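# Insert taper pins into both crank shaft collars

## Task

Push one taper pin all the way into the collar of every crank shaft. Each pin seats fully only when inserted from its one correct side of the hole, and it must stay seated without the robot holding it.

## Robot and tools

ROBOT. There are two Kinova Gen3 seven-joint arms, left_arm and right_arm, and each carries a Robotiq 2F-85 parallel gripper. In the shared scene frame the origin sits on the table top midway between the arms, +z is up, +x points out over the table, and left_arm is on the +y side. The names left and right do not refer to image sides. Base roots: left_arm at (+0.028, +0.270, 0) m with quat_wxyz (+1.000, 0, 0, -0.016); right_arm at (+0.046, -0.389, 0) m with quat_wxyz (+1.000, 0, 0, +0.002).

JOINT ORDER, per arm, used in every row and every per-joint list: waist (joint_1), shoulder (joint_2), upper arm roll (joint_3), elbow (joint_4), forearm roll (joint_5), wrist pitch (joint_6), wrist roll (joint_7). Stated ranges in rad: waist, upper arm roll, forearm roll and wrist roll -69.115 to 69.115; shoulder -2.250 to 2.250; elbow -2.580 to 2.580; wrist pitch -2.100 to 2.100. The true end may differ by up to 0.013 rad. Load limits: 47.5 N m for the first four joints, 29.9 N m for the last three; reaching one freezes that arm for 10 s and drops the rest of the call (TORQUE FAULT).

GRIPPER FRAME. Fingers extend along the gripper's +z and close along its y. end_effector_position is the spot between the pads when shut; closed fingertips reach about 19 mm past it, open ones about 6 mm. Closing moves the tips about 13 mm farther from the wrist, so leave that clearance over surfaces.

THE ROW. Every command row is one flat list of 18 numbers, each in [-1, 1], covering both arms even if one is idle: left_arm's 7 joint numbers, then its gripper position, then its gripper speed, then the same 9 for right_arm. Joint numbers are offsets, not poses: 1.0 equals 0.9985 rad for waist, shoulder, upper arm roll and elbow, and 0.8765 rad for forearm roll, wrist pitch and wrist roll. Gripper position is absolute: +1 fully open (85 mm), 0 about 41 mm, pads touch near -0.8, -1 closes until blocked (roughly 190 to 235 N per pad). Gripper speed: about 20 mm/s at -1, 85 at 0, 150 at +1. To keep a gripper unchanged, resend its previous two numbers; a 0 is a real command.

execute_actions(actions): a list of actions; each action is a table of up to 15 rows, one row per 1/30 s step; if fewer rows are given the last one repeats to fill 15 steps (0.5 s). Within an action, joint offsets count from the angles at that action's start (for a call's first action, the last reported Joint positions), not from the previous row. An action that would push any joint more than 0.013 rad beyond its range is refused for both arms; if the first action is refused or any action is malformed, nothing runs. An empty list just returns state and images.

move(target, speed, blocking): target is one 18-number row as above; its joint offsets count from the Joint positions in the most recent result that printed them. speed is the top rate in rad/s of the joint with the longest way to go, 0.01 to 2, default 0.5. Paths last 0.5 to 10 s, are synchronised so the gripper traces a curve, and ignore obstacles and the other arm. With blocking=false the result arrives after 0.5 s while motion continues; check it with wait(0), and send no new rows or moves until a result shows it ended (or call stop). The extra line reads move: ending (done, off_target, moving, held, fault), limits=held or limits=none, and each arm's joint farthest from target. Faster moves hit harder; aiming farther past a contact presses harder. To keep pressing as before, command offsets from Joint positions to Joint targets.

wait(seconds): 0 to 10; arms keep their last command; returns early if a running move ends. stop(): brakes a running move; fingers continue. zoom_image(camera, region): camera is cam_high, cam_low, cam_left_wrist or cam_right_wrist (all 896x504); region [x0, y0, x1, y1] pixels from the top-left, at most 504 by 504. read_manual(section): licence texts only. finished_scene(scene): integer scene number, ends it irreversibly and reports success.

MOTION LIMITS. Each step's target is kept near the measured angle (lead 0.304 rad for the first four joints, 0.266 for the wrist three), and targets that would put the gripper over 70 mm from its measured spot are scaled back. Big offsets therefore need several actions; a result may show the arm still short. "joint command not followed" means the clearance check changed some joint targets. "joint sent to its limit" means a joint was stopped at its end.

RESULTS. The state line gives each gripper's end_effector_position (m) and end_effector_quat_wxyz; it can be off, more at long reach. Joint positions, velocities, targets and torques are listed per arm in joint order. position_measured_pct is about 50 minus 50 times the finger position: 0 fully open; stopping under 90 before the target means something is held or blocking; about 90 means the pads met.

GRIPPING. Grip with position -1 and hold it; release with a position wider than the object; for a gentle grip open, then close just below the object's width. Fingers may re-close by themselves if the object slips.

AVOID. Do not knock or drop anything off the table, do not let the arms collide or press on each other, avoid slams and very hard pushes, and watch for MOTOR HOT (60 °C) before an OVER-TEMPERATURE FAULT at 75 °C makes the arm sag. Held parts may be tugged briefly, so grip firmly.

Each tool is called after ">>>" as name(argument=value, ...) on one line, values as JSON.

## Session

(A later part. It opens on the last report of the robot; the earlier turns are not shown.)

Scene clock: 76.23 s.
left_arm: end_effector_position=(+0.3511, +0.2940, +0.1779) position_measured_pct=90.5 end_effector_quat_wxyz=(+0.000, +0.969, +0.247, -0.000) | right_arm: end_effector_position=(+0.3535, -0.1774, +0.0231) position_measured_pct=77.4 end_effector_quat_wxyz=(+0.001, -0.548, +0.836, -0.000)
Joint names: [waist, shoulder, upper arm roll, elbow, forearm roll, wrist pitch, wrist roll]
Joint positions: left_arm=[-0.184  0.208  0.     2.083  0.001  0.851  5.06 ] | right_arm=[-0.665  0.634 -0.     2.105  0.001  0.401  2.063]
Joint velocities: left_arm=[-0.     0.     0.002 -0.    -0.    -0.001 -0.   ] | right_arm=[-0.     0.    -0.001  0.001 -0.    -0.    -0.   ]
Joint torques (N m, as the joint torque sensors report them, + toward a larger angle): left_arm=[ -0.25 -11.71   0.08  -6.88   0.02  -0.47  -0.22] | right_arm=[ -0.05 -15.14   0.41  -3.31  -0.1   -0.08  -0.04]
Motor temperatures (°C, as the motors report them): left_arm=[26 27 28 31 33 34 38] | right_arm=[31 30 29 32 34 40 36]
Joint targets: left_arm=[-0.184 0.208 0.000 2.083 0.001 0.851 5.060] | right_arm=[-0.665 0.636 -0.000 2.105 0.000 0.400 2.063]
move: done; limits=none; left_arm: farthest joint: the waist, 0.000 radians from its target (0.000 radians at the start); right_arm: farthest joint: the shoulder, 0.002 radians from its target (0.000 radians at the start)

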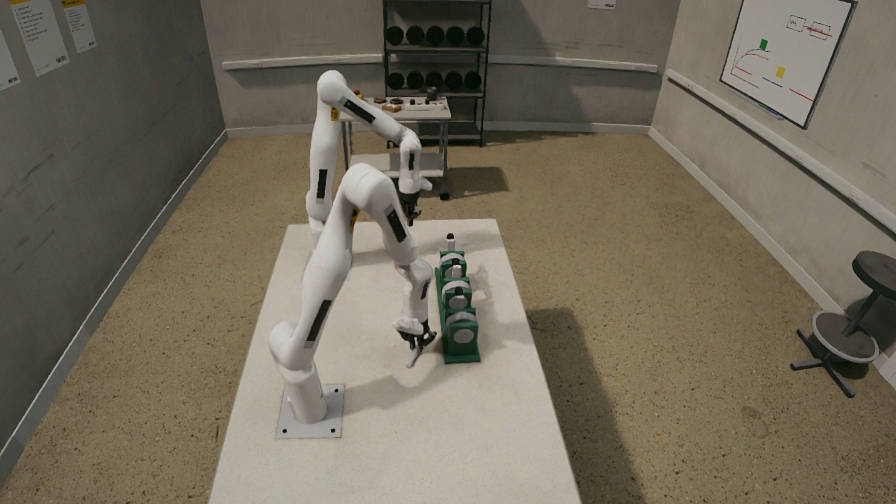

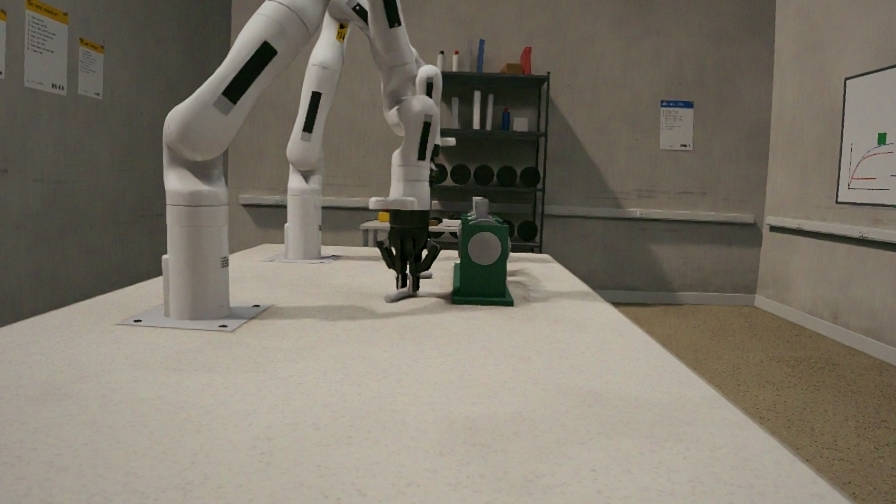

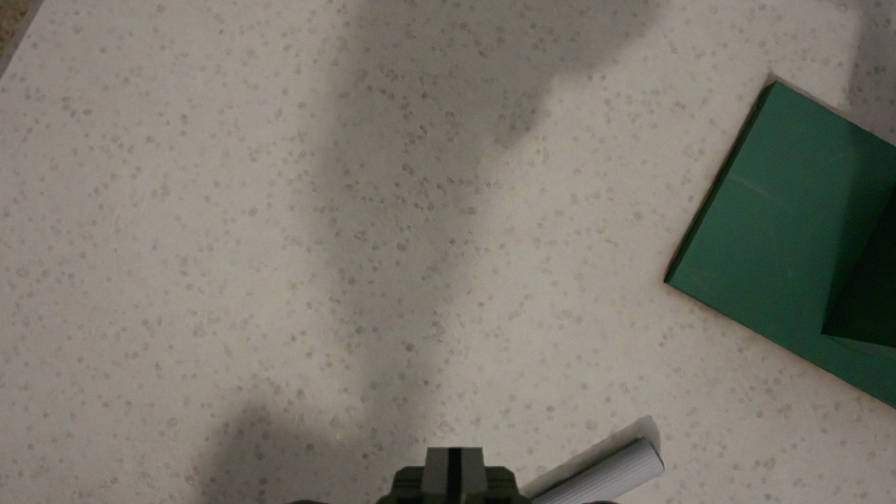

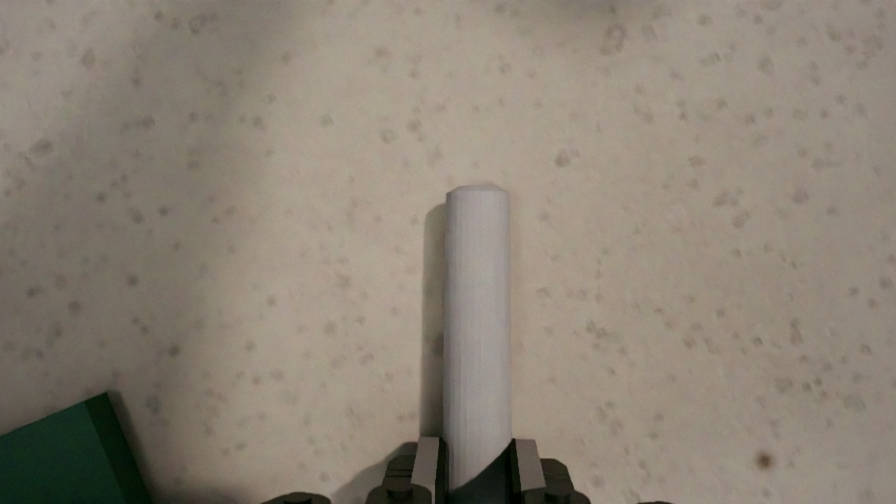

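>>> move(target=[0,0,0,0,0,0,0,-0.85,1, -0.12,-0.064,0,-0.185,0,0.286,0.991,-1,-0.1], speed=1.0)

>>> move(target=[0,0,0,0,0,0,0,-0.85,1, -0.124,0.0275,0,-0.227,0,0.227,0.991,-1,-0.1], speed=1.0)

Scene clock: 78.13 s.
left_arm: end_effector_position=(+0.3511, +0.2940, +0.1779) position_measured_pct=90.5 end_effector_quat_wxyz=(+0.000, +0.969, +0.247, -0.000) | right_arm: end_effector_position=(+0.3576, -0.1106, +0.0775) position_measured_pct=77.4 end_effector_quat_wxyz=(+0.001, +0.879, -0.476, -0.000)
Joint names: [waist, shoulder, upper arm roll, elbow, forearm roll, wrist pitch, wrist roll]
Joint positions: left_arm=[-0.184  0.208  0.     2.083  0.001  0.851  5.06 ] | right_arm=[-0.784  0.57  -0.     1.921  0.001  0.652  2.932]
Joint velocities: left_arm=[-0.    -0.     0.     0.     0.     0.001  0.   ] | right_arm=[-0.003 -0.     0.     0.001 -0.     0.     0.   ]
Joint torques (N m, as the joint torque sensors report them, + toward a larger angle): left_arm=[ -0.05 -11.22  -0.09  -6.92   0.01  -0.21   0.04] | right_arm=[ -0.02 -17.86   0.86  -5.32   0.2    0.26  -0.12]
Motor temperatures (°C, as the motors report them): left_arm=[26 27 28 31 33 34 38] | right_arm=[31 30 29 32 34 40 36]
Joint targets: left_arm=[-0.184 0.208 0.000 2.083 0.001 0.851 5.060] | right_arm=[-0.784 0.570 -0.000 1.921 0.001 0.652 2.932]
move: done; limits=none; left_arm: farthest joint: the waist, 0.000 radians from its target (0.000 radians at the start); right_arm: farthest joint: the waist, 0.001 radians from its target (0.120 radians at the start)

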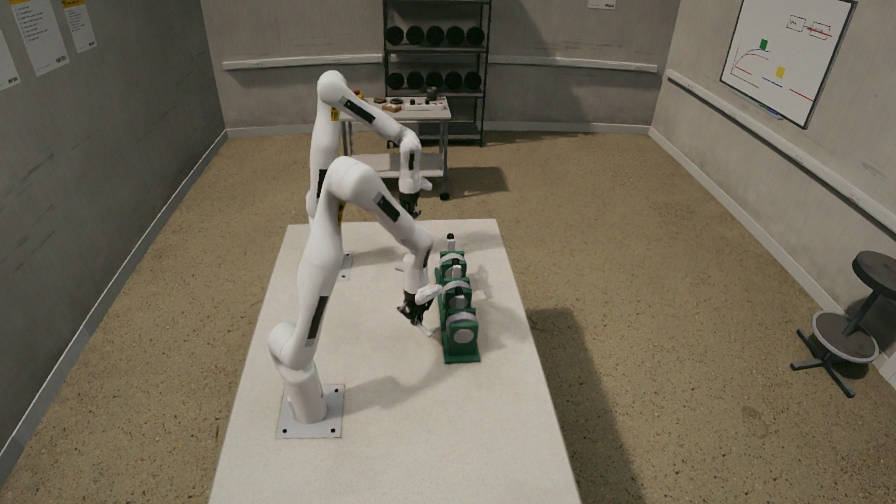

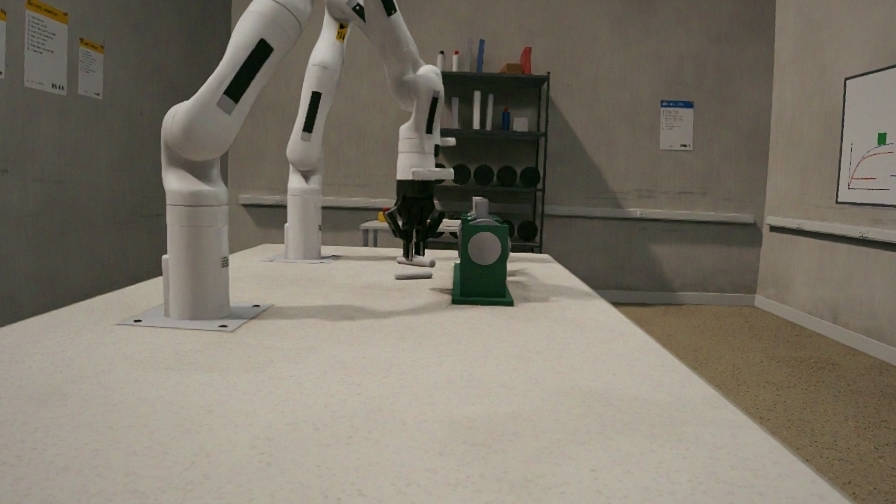

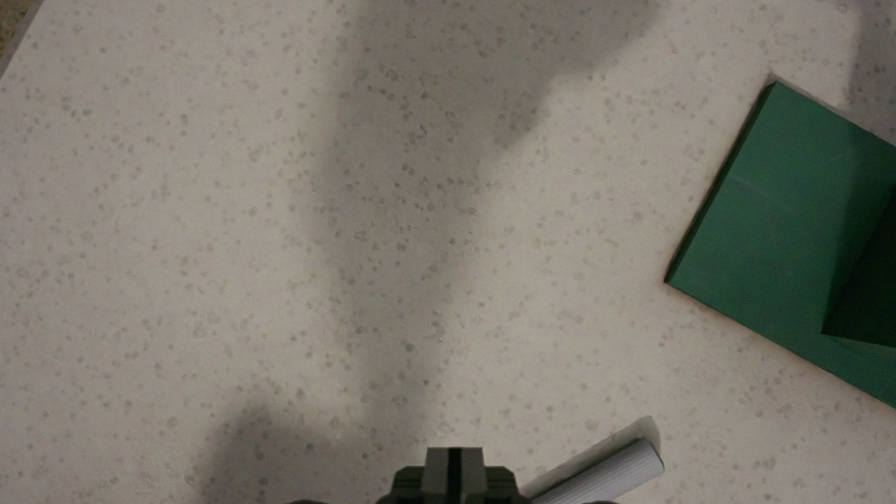

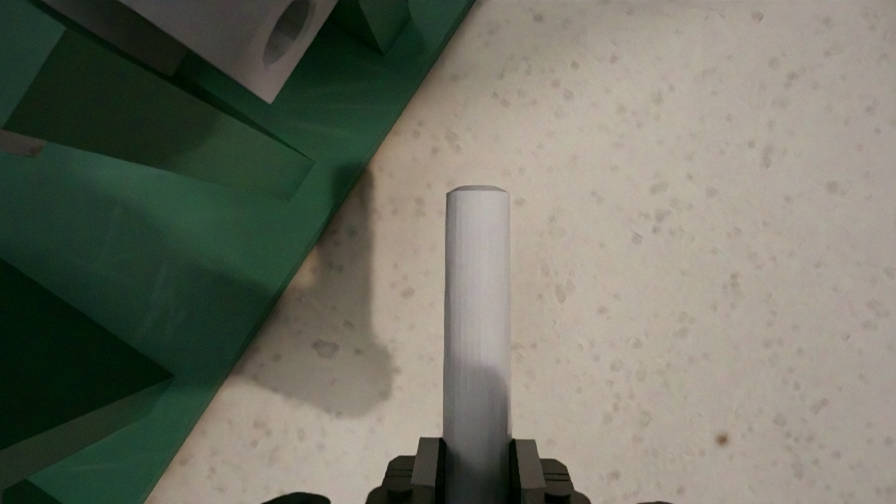

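Scene clock: 79.50 s.
left_arm: end_effector_position=(+0.3511, +0.2940, +0.1779) position_measured_pct=90.5 end_effector_quat_wxyz=(+0.000, +0.969, +0.247, -0.000) | right_arm: end_effector_position=(+0.3550, -0.0305, +0.1138) position_measured_pct=77.4 end_effector_quat_wxyz=(+0.000, +1.000, -0.000, -0.000)
Joint names: [waist, shoulder, upper arm roll, elbow, forearm roll, wrist pitch, wrist roll]
Joint positions: left_arm=[-0.184  0.208  0.     2.083  0.001  0.851  5.06 ] | right_arm=[-0.908  0.598 -0.     1.694  0.001  0.851  3.801]
Joint velocities: left_arm=[-0.     0.     0.001  0.    -0.     0.002 -0.   ] | right_arm=[-0.002  0.    -0.001  0.    -0.    -0.001 -0.   ]
Joint torques (N m, as the joint torque sensors report them, + toward a larger angle): left_arm=[  0.01 -11.78   0.3   -7.1    0.1   -0.02  -0.12] | right_arm=[ -0.32 -19.73   0.69  -6.64  -0.04  -0.07   0.06]
Motor temperatures (°C, as the motors report them): left_arm=[26 27 28 31 33 34 38] | right_arm=[31 30 29 32 34 40 36]
Joint targets: left_arm=[-0.184 0.208 0.000 2.083 0.001 0.851 5.060] | right_arm=[-0.908 0.598 -0.000 1.694 0.001 0.851 3.801]
move: done; limits=none; left_arm: farthest joint: the waist, 0.000 radians from its target (0.000 radians at the start); right_arm: farthest joint: the waist, 0.000 radians from its target (0.124 radians at the start)

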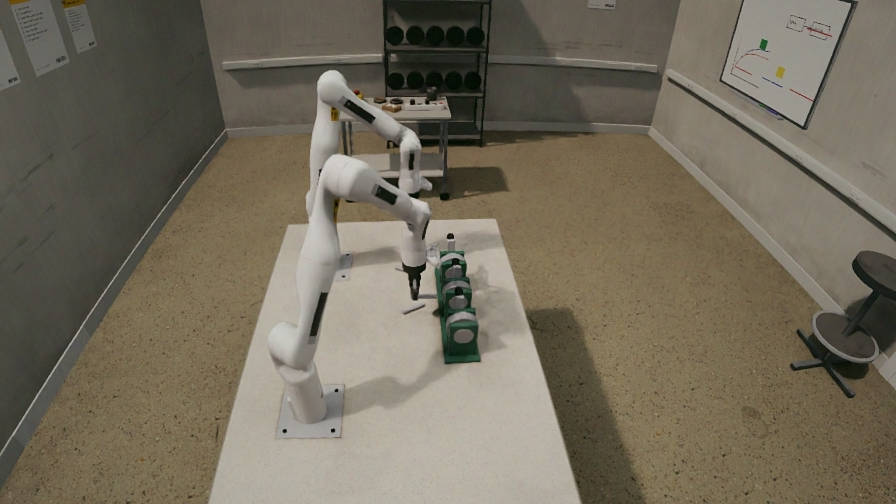

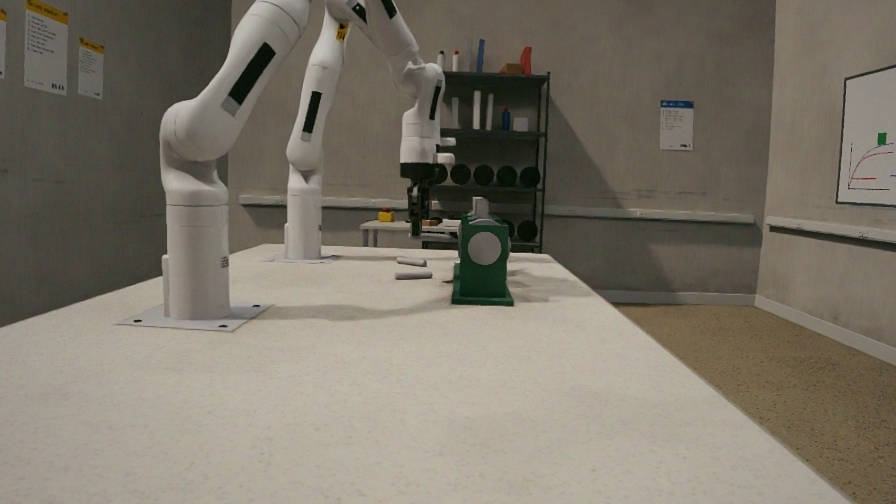

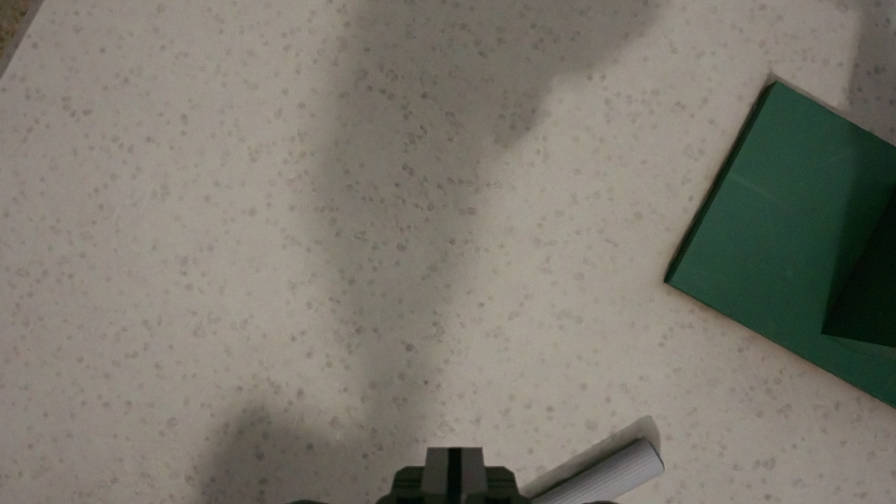

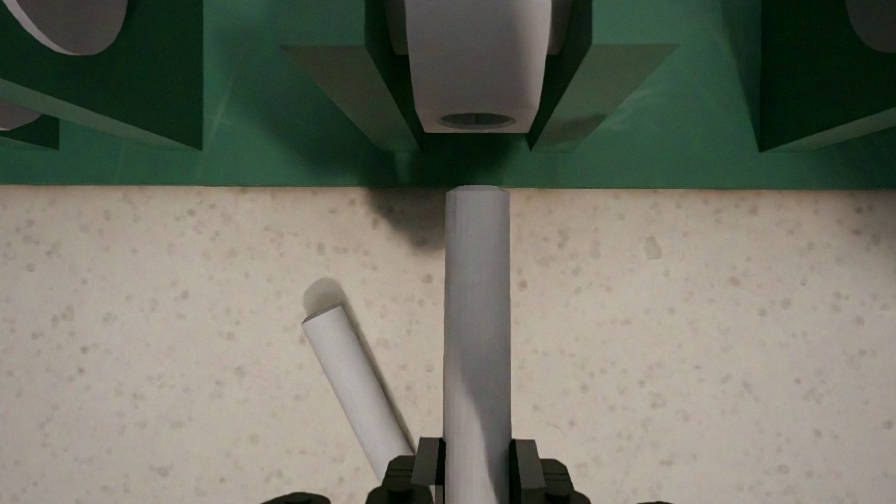

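>>> move(target=[0,0,0,0,0,0,0,-0.85,1, 0.0559,0.0405,0,-0.087,0,0.0515,0.0633,-1,-0.1], speed=0.14)

Scene clock: 80.90 s.
left_arm: end_effector_position=(+0.3511, +0.2940, +0.1779) position_measured_pct=90.5 end_effector_quat_wxyz=(+0.000, +0.969, +0.247, -0.000) | right_arm: end_effector_position=(+0.3899, -0.0303, +0.1152) position_measured_pct=77.4 end_effector_quat_wxyz=(-0.000, +1.000, -0.000, +0.000)
Joint names: [waist, shoulder, upper arm roll, elbow, forearm roll, wrist pitch, wrist roll]
Joint positions: left_arm=[-0.184  0.208  0.     2.083  0.001  0.851  5.06 ] | right_arm=[-0.852  0.638 -0.     1.607  0.001  0.896  3.856]
Joint velocities: left_arm=[ 0.     0.001 -0.001 -0.     0.     0.001  0.   ] | right_arm=[ 0.002  0.002  0.001  0.001  0.    -0.001 -0.   ]
Joint torques (N m, as the joint torque sensors report them, + toward a larger angle): left_arm=[ -0.32 -11.46  -0.1   -7.36   0.03  -0.37   0.  ] | right_arm=[ -0.69 -20.59  -0.07  -6.74   0.23   0.06  -0.02]
Motor temperatures (°C, as the motors report them): left_arm=[26 27 28 31 33 34 38] | right_arm=[31 30 29 32 34 40 36]
Joint targets: left_arm=[-0.184 0.208 0.000 2.083 0.001 0.851 5.060] | right_arm=[-0.852 0.638 -0.000 1.607 0.001 0.896 3.856]
move: done; limits=none; left_arm: farthest joint: the waist, 0.000 radians from its target (0.000 radians at the start); right_arm: farthest joint: the waist, 0.000 radians from its target (0.056 radians at the start)

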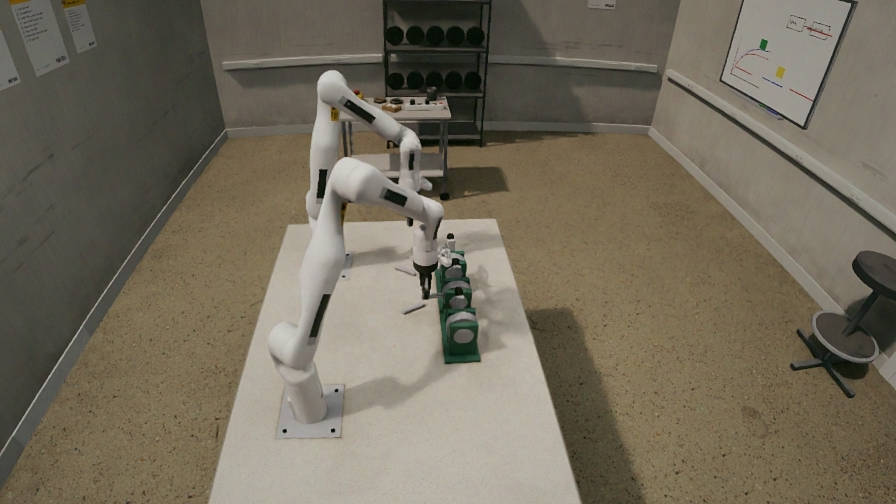

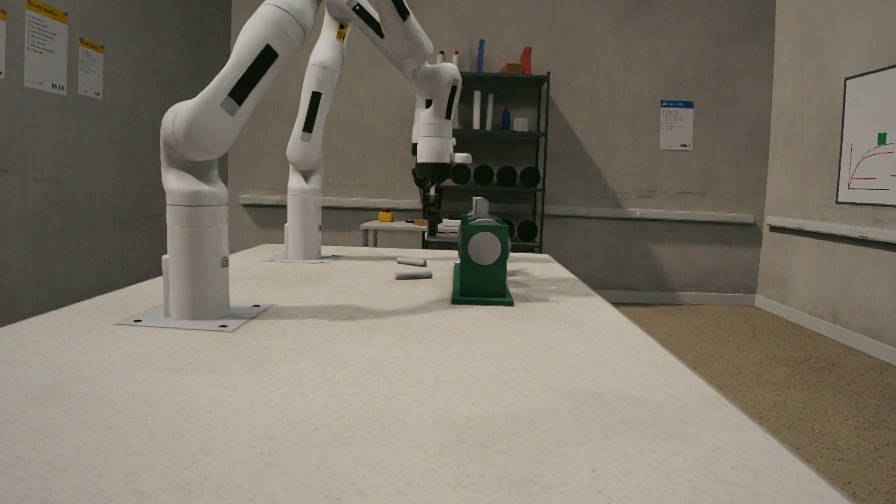

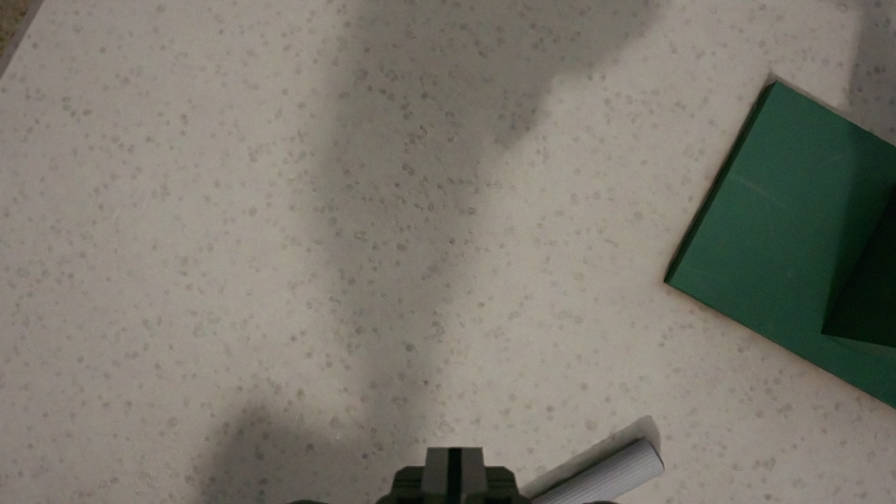

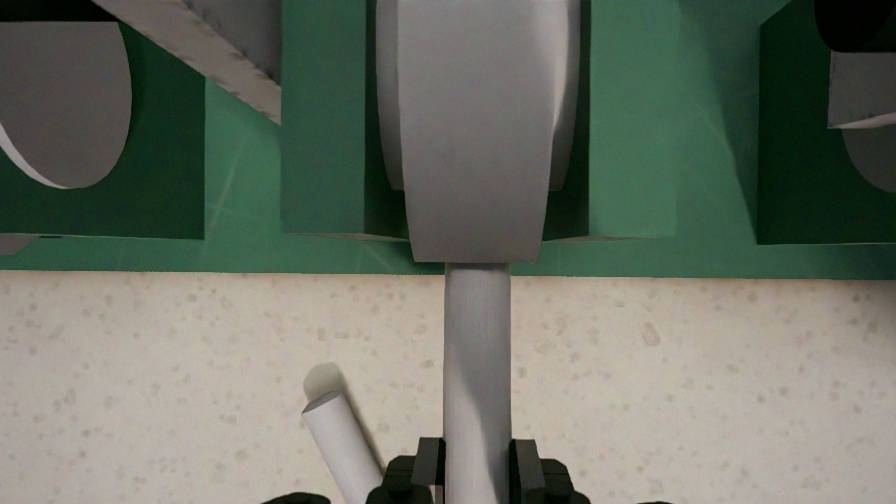

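>>> move(target=[0,0,0,0,0,0,0,-0.85,1, 0.0495,0.0459,0,-0.0929,0,0.0536,0.0564,-1,-0.1], speed=0.14)

Scene clock: 82.03 s.
left_arm: end_effector_position=(+0.3511, +0.2940, +0.1779) position_measured_pct=90.5 end_effector_quat_wxyz=(+0.000, +0.969, +0.247, -0.000) | right_arm: end_effector_position=(+0.4236, -0.0298, +0.1152) position_measured_pct=77.4 end_effector_quat_wxyz=(-0.001, +1.000, +0.000, +0.000)
Joint names: [waist, shoulder, upper arm roll, elbow, forearm roll, wrist pitch, wrist roll]
Joint positions: left_arm=[-0.184  0.208  0.     2.083  0.001  0.851  5.06 ] | right_arm=[-0.803  0.684 -0.001  1.514  0.     0.943  3.905]
Joint velocities: left_arm=[ 0.001 -0.    -0.001  0.     0.     0.     0.   ] | right_arm=[ 0.002  0.    -0.001 -0.    -0.    -0.001 -0.   ]
Joint torques (N m, as the joint torque sensors report them, + toward a larger angle): left_arm=[ -0.14 -11.49  -0.14  -7.22  -0.08  -0.16  -0.12] | right_arm=[ -0.2  -21.59   0.93  -7.08   0.29   0.2   -0.11]
Motor temperatures (°C, as the motors report them): left_arm=[26 27 28 31 33 34 38] | right_arm=[31 30 29 32 34 40 36]
Joint targets: left_arm=[-0.184 0.208 0.000 2.083 0.001 0.851 5.060] | right_arm=[-0.803 0.684 -0.000 1.514 0.001 0.943 3.905]
move: done; limits=none; left_arm: farthest joint: the waist, 0.000 radians from its target (0.000 radians at the start); right_arm: farthest joint: the waist, 0.001 radians from its target (0.049 radians at the start)

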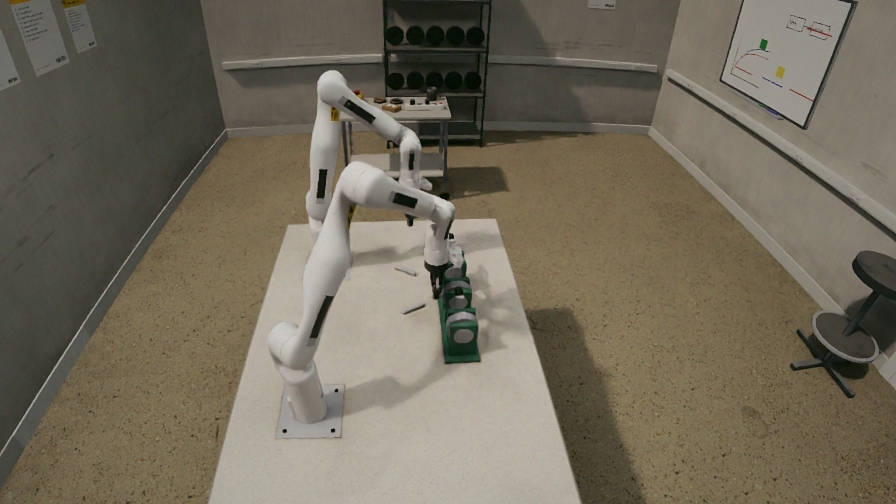

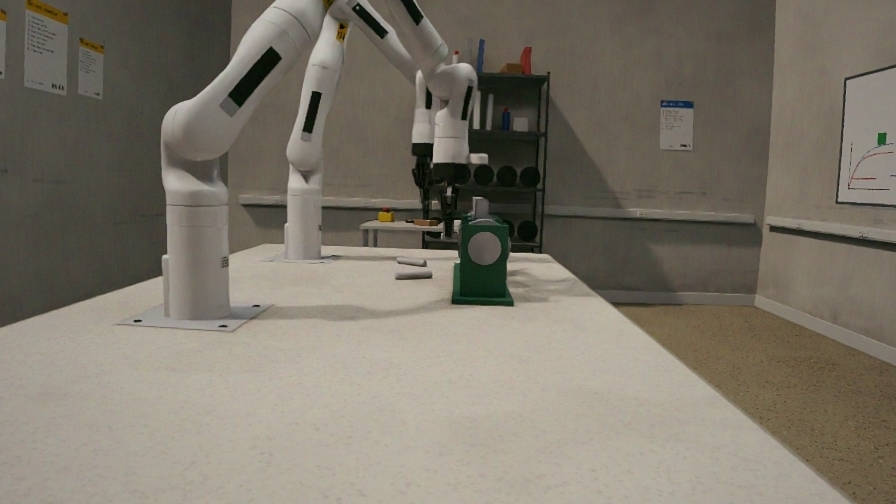

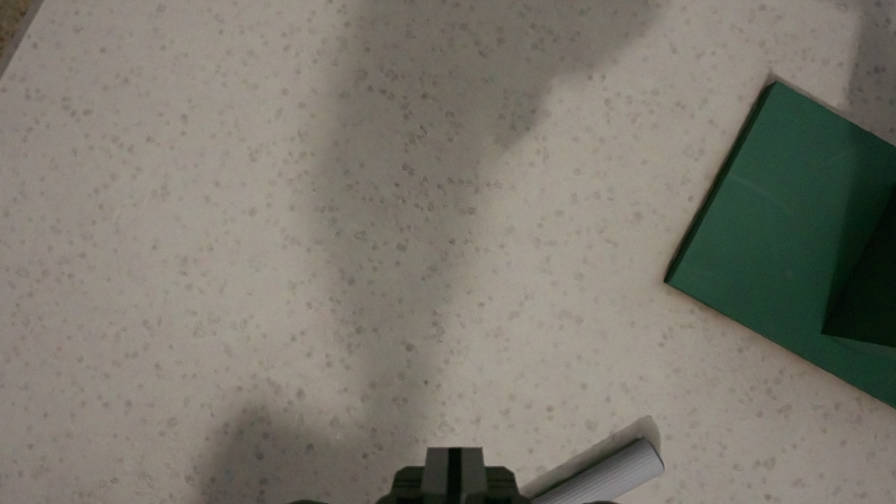

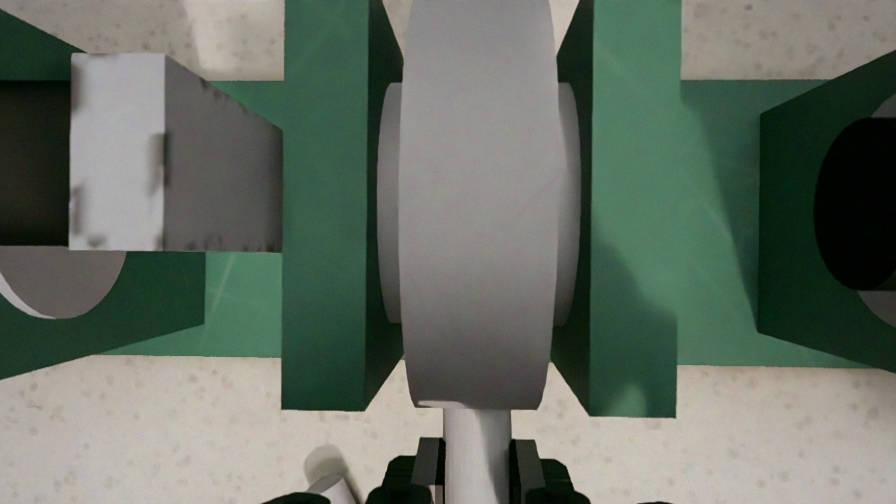

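>>> move(target=[0,0,0,0,0,0,0,-0.85,1, -0.0522,-0.0377,0,0.1058,0,-0.0769,-0.059,-0.3,1], speed=0.2)

>>> move(target=[0,0,0,0,0,0,0,-0.85,1, 0.0836,0.0804,0,-0.1663,0,0.0979,0.0953,-0.85,1], speed=0.13)

>>> move(target=[0,0,0,0,0,0,0,-0.85,1, -0.06,-0.07,0,0.13,0,-0.09,-0.07,-0.85,1], speed=0.35)

Scene clock: 83.43 s.
left_arm: end_effector_position=(+0.3511, +0.2940, +0.1779) position_measured_pct=90.5 end_effector_quat_wxyz=(+0.000, +0.969, +0.247, -0.000) | right_arm: end_effector_position=(+0.3877, -0.0302, +0.1080) position_measured_pct=65.1 end_effector_quat_wxyz=(-0.000, +1.000, +0.000, +0.000)
Joint names: [waist, shoulder, upper arm roll, elbow, forearm roll, wrist pitch, wrist roll]
Joint positions: left_arm=[-0.184  0.208  0.     2.083  0.001  0.851  5.06 ] | right_arm=[-0.855  0.646 -0.001  1.62   0.     0.875  3.854]
Joint velocities: left_arm=[-0.     0.001  0.001  0.    -0.    -0.    -0.   ] | right_arm=[-0.002 -0.004  0.     0.003  0.     0.     0.   ]
Joint torques (N m, as the joint torque sensors report them, + toward a larger angle): left_arm=[ -0.43 -11.63  -0.28  -7.18   0.03  -0.19  -0.05] | right_arm=[  0.16 -20.18   0.46  -6.68  -0.01   0.18   0.02]
Motor temperatures (°C, as the motors report them): left_arm=[26 27 28 31 33 34 38] | right_arm=[31 30 29 32 34 40 36]
Joint targets: left_arm=[-0.184 0.208 0.000 2.083 0.001 0.851 5.060] | right_arm=[-0.855 0.646 -0.001 1.620 0.000 0.875 3.854]
move: done; limits=none; left_arm: farthest joint: the waist, 0.000 radians from its target (0.000 radians at the start); right_arm: farthest joint: the waist, 0.000 radians from its target (0.052 radians at the start)

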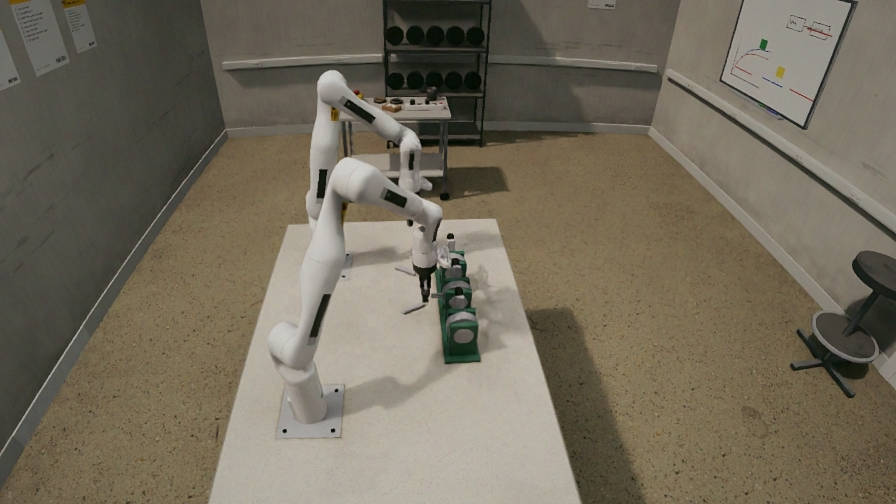

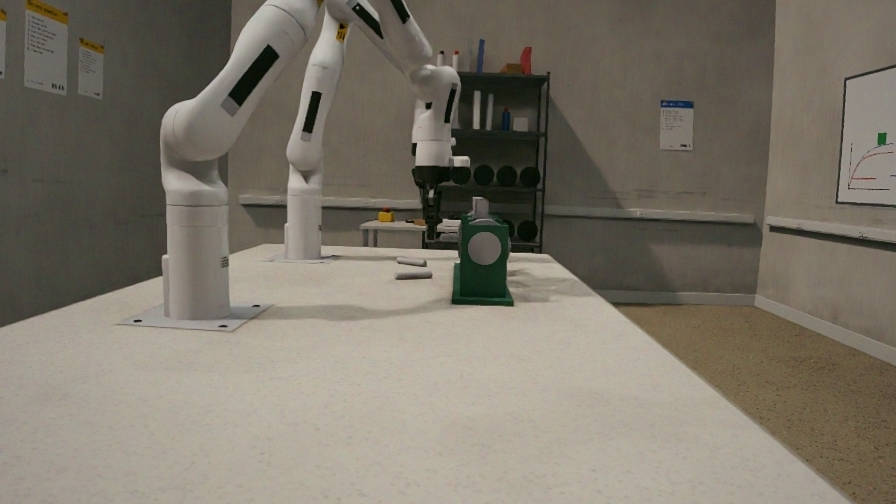

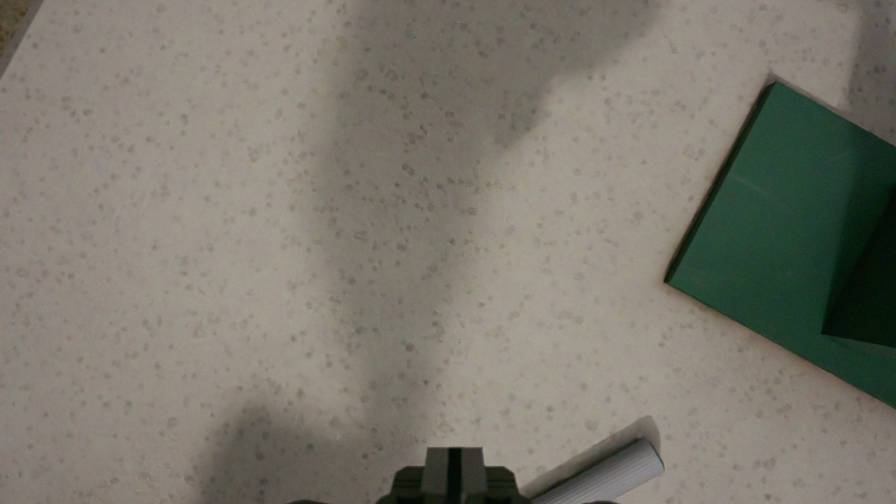

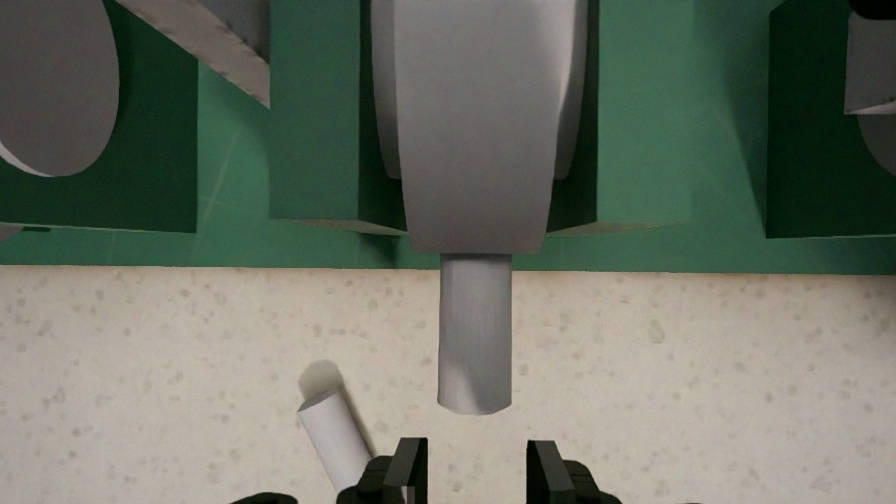

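Scene clock: 85.00 s.
left_arm: end_effector_position=(+0.3511, +0.2940, +0.1779) position_measured_pct=90.5 end_effector_quat_wxyz=(+0.000, +0.969, +0.247, -0.000) | right_arm: end_effector_position=(+0.4329, -0.0287, +0.1050) position_measured_pct=90.5 end_effector_quat_wxyz=(+0.004, +1.000, +0.005, -0.012)
Joint names: [waist, shoulder, upper arm roll, elbow, forearm roll, wrist pitch, wrist roll]
Joint positions: left_arm=[-0.184  0.208  0.     2.083  0.001  0.851  5.06 ] | right_arm=[-0.78   0.727 -0.009  1.464 -0.008  0.973  3.937]
Joint velocities: left_arm=[ 0.    -0.    -0.002  0.    -0.    -0.001 -0.   ] | right_arm=[ 0.     0.003  0.002 -0.001 -0.    -0.002 -0.   ]
Joint torques (N m, as the joint torque sensors report them, + toward a larger angle): left_arm=[ -0.15 -11.73   0.44  -7.34  -0.28  -0.02  -0.19] | right_arm=[  6.76 -22.57   7.32 -14.59   3.9   -5.26  -0.09]
Motor temperatures (°C, as the motors report them): left_arm=[26 27 28 31 33 34 38] | right_arm=[31 30 29 32 34 40 36]
Joint targets: left_arm=[-0.184 0.208 0.000 2.083 0.001 0.851 5.060] | right_arm=[-0.772 0.727 -0.001 1.454 0.000 0.961 3.937]
move: off_target (right_arm); limits=none; left_arm: farthest joint: the waist, 0.000 radians from its target (0.000 radians at the start); right_arm: farthest joint: the wrist pitch, 0.012 radians from its target (0.086 radians at the start)

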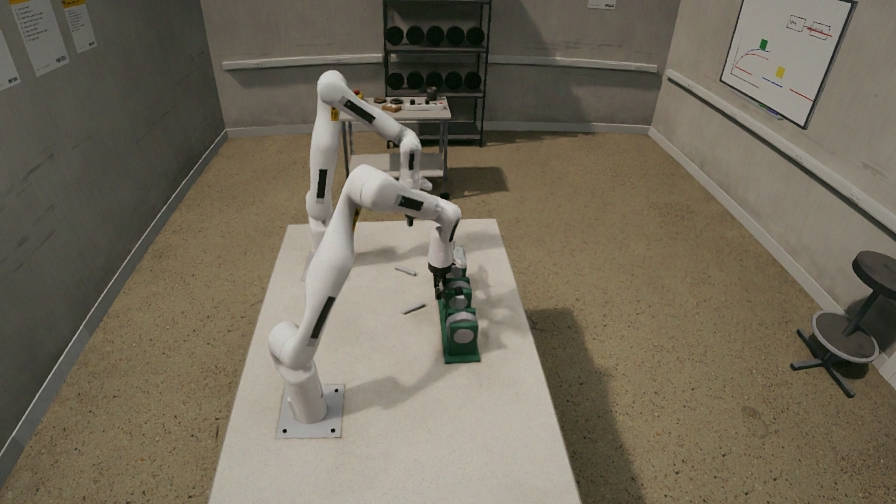

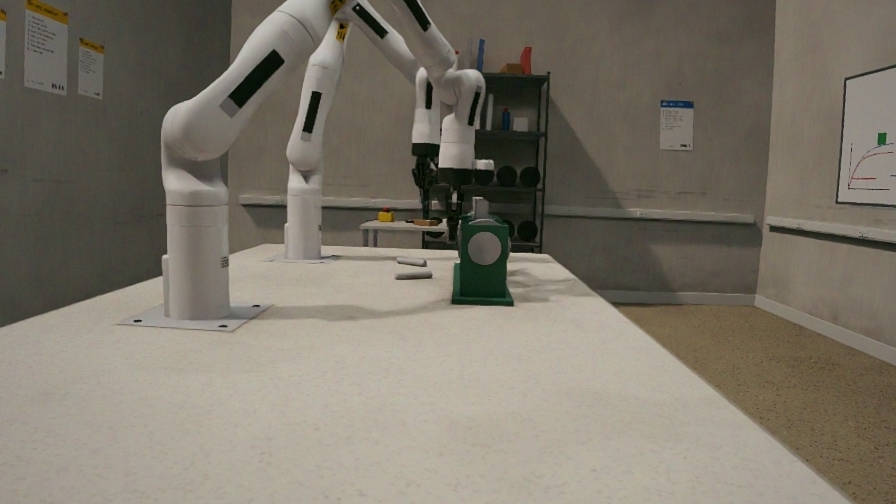

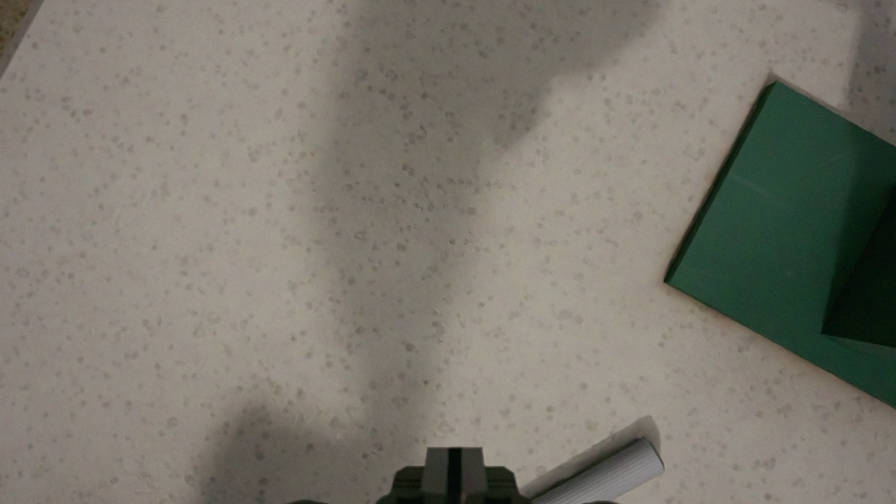

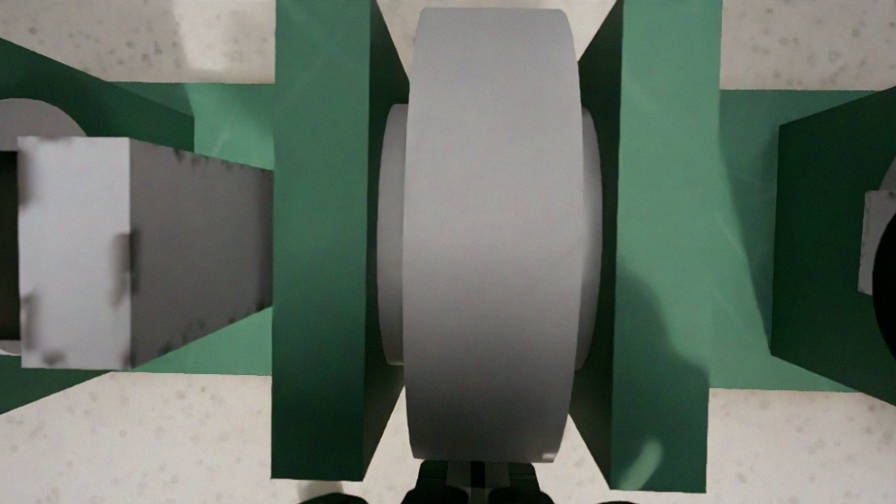

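Scene clock: 85.80 s.
left_arm: end_effector_position=(+0.3511, +0.2940, +0.1779) position_measured_pct=90.5 end_effector_quat_wxyz=(+0.000, +0.969, +0.247, -0.000) | right_arm: end_effector_position=(+0.3922, -0.0274, +0.1085) position_measured_pct=90.5 end_effector_quat_wxyz=(-0.002, +1.000, +0.004, -0.006)
Joint names: [waist, shoulder, upper arm roll, elbow, forearm roll, wrist pitch, wrist roll]
Joint positions: left_arm=[-0.184  0.208  0.     2.083  0.001  0.851  5.06 ] | right_arm=[-0.84   0.658 -0.009  1.594 -0.008  0.894  3.876]
Joint velocities: left_arm=[ 0.     0.     0.001  0.    -0.    -0.001  0.   ] | right_arm=[-0.002 -0.002 -0.     0.001 -0.     0.    -0.   ]
Joint torques (N m, as the joint torque sensors report them, + toward a larger angle): left_arm=[ -0.34 -11.41  -0.1   -7.04  -0.22  -0.32  -0.17] | right_arm=[ -0.45 -20.55   0.96  -6.72   0.16   0.18  -0.08]
Motor temperatures (°C, as the motors report them): left_arm=[26 27 28 31 33 34 38] | right_arm=[31 30 29 32 34 40 36]
Joint targets: left_arm=[-0.184 0.208 0.000 2.083 0.001 0.851 5.060] | right_arm=[-0.840 0.658 -0.009 1.594 -0.008 0.894 3.876]
move: done; limits=none; left_arm: farthest joint: the waist, 0.000 radians from its target (0.000 radians at the start); right_arm: farthest joint: the shoulder, 0.001 radians from its target (0.070 radians at the start)

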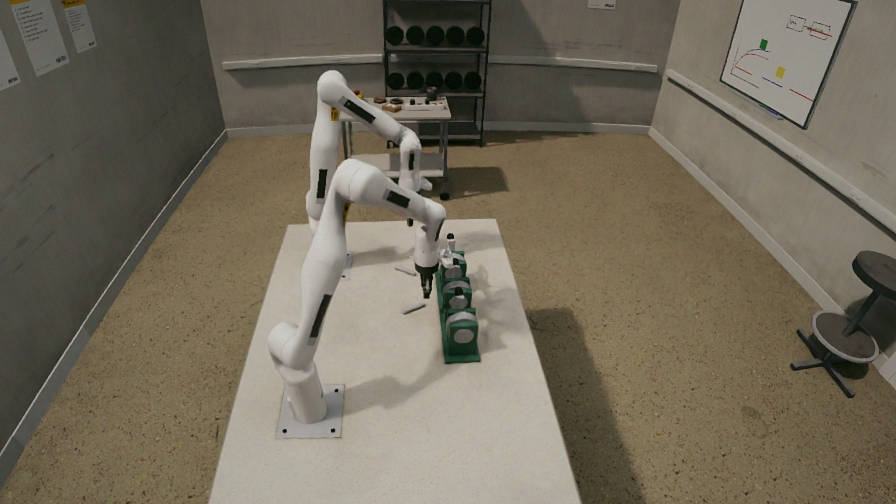

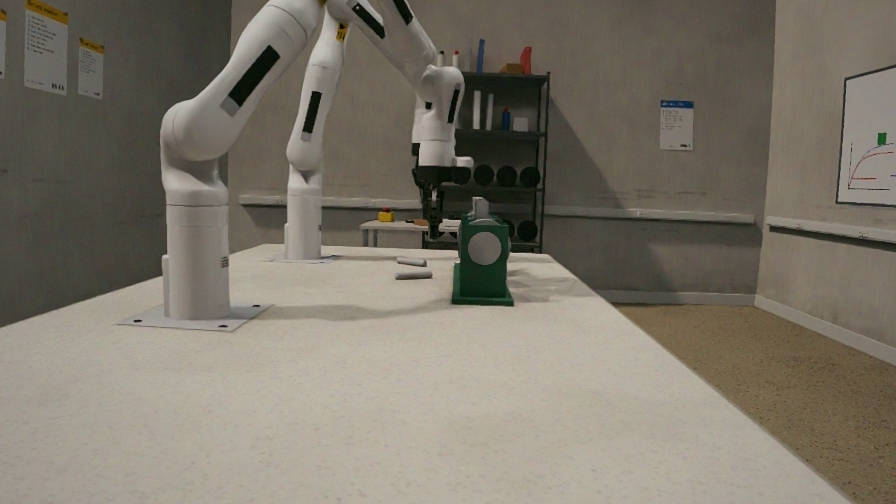

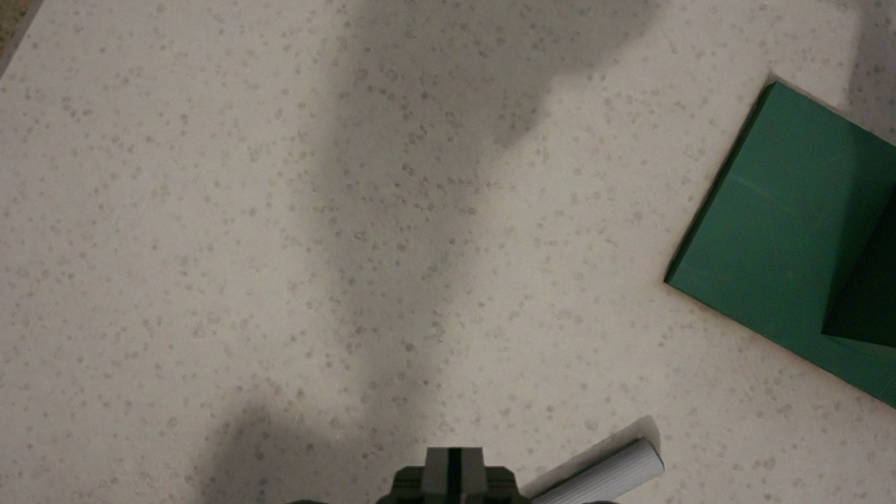

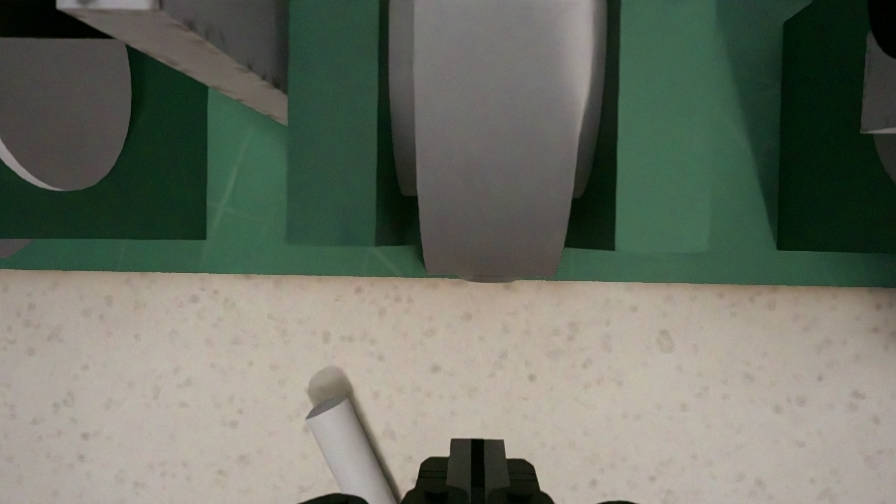

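>>> finished_scene(scene=2)

The scene is finished: the task was done.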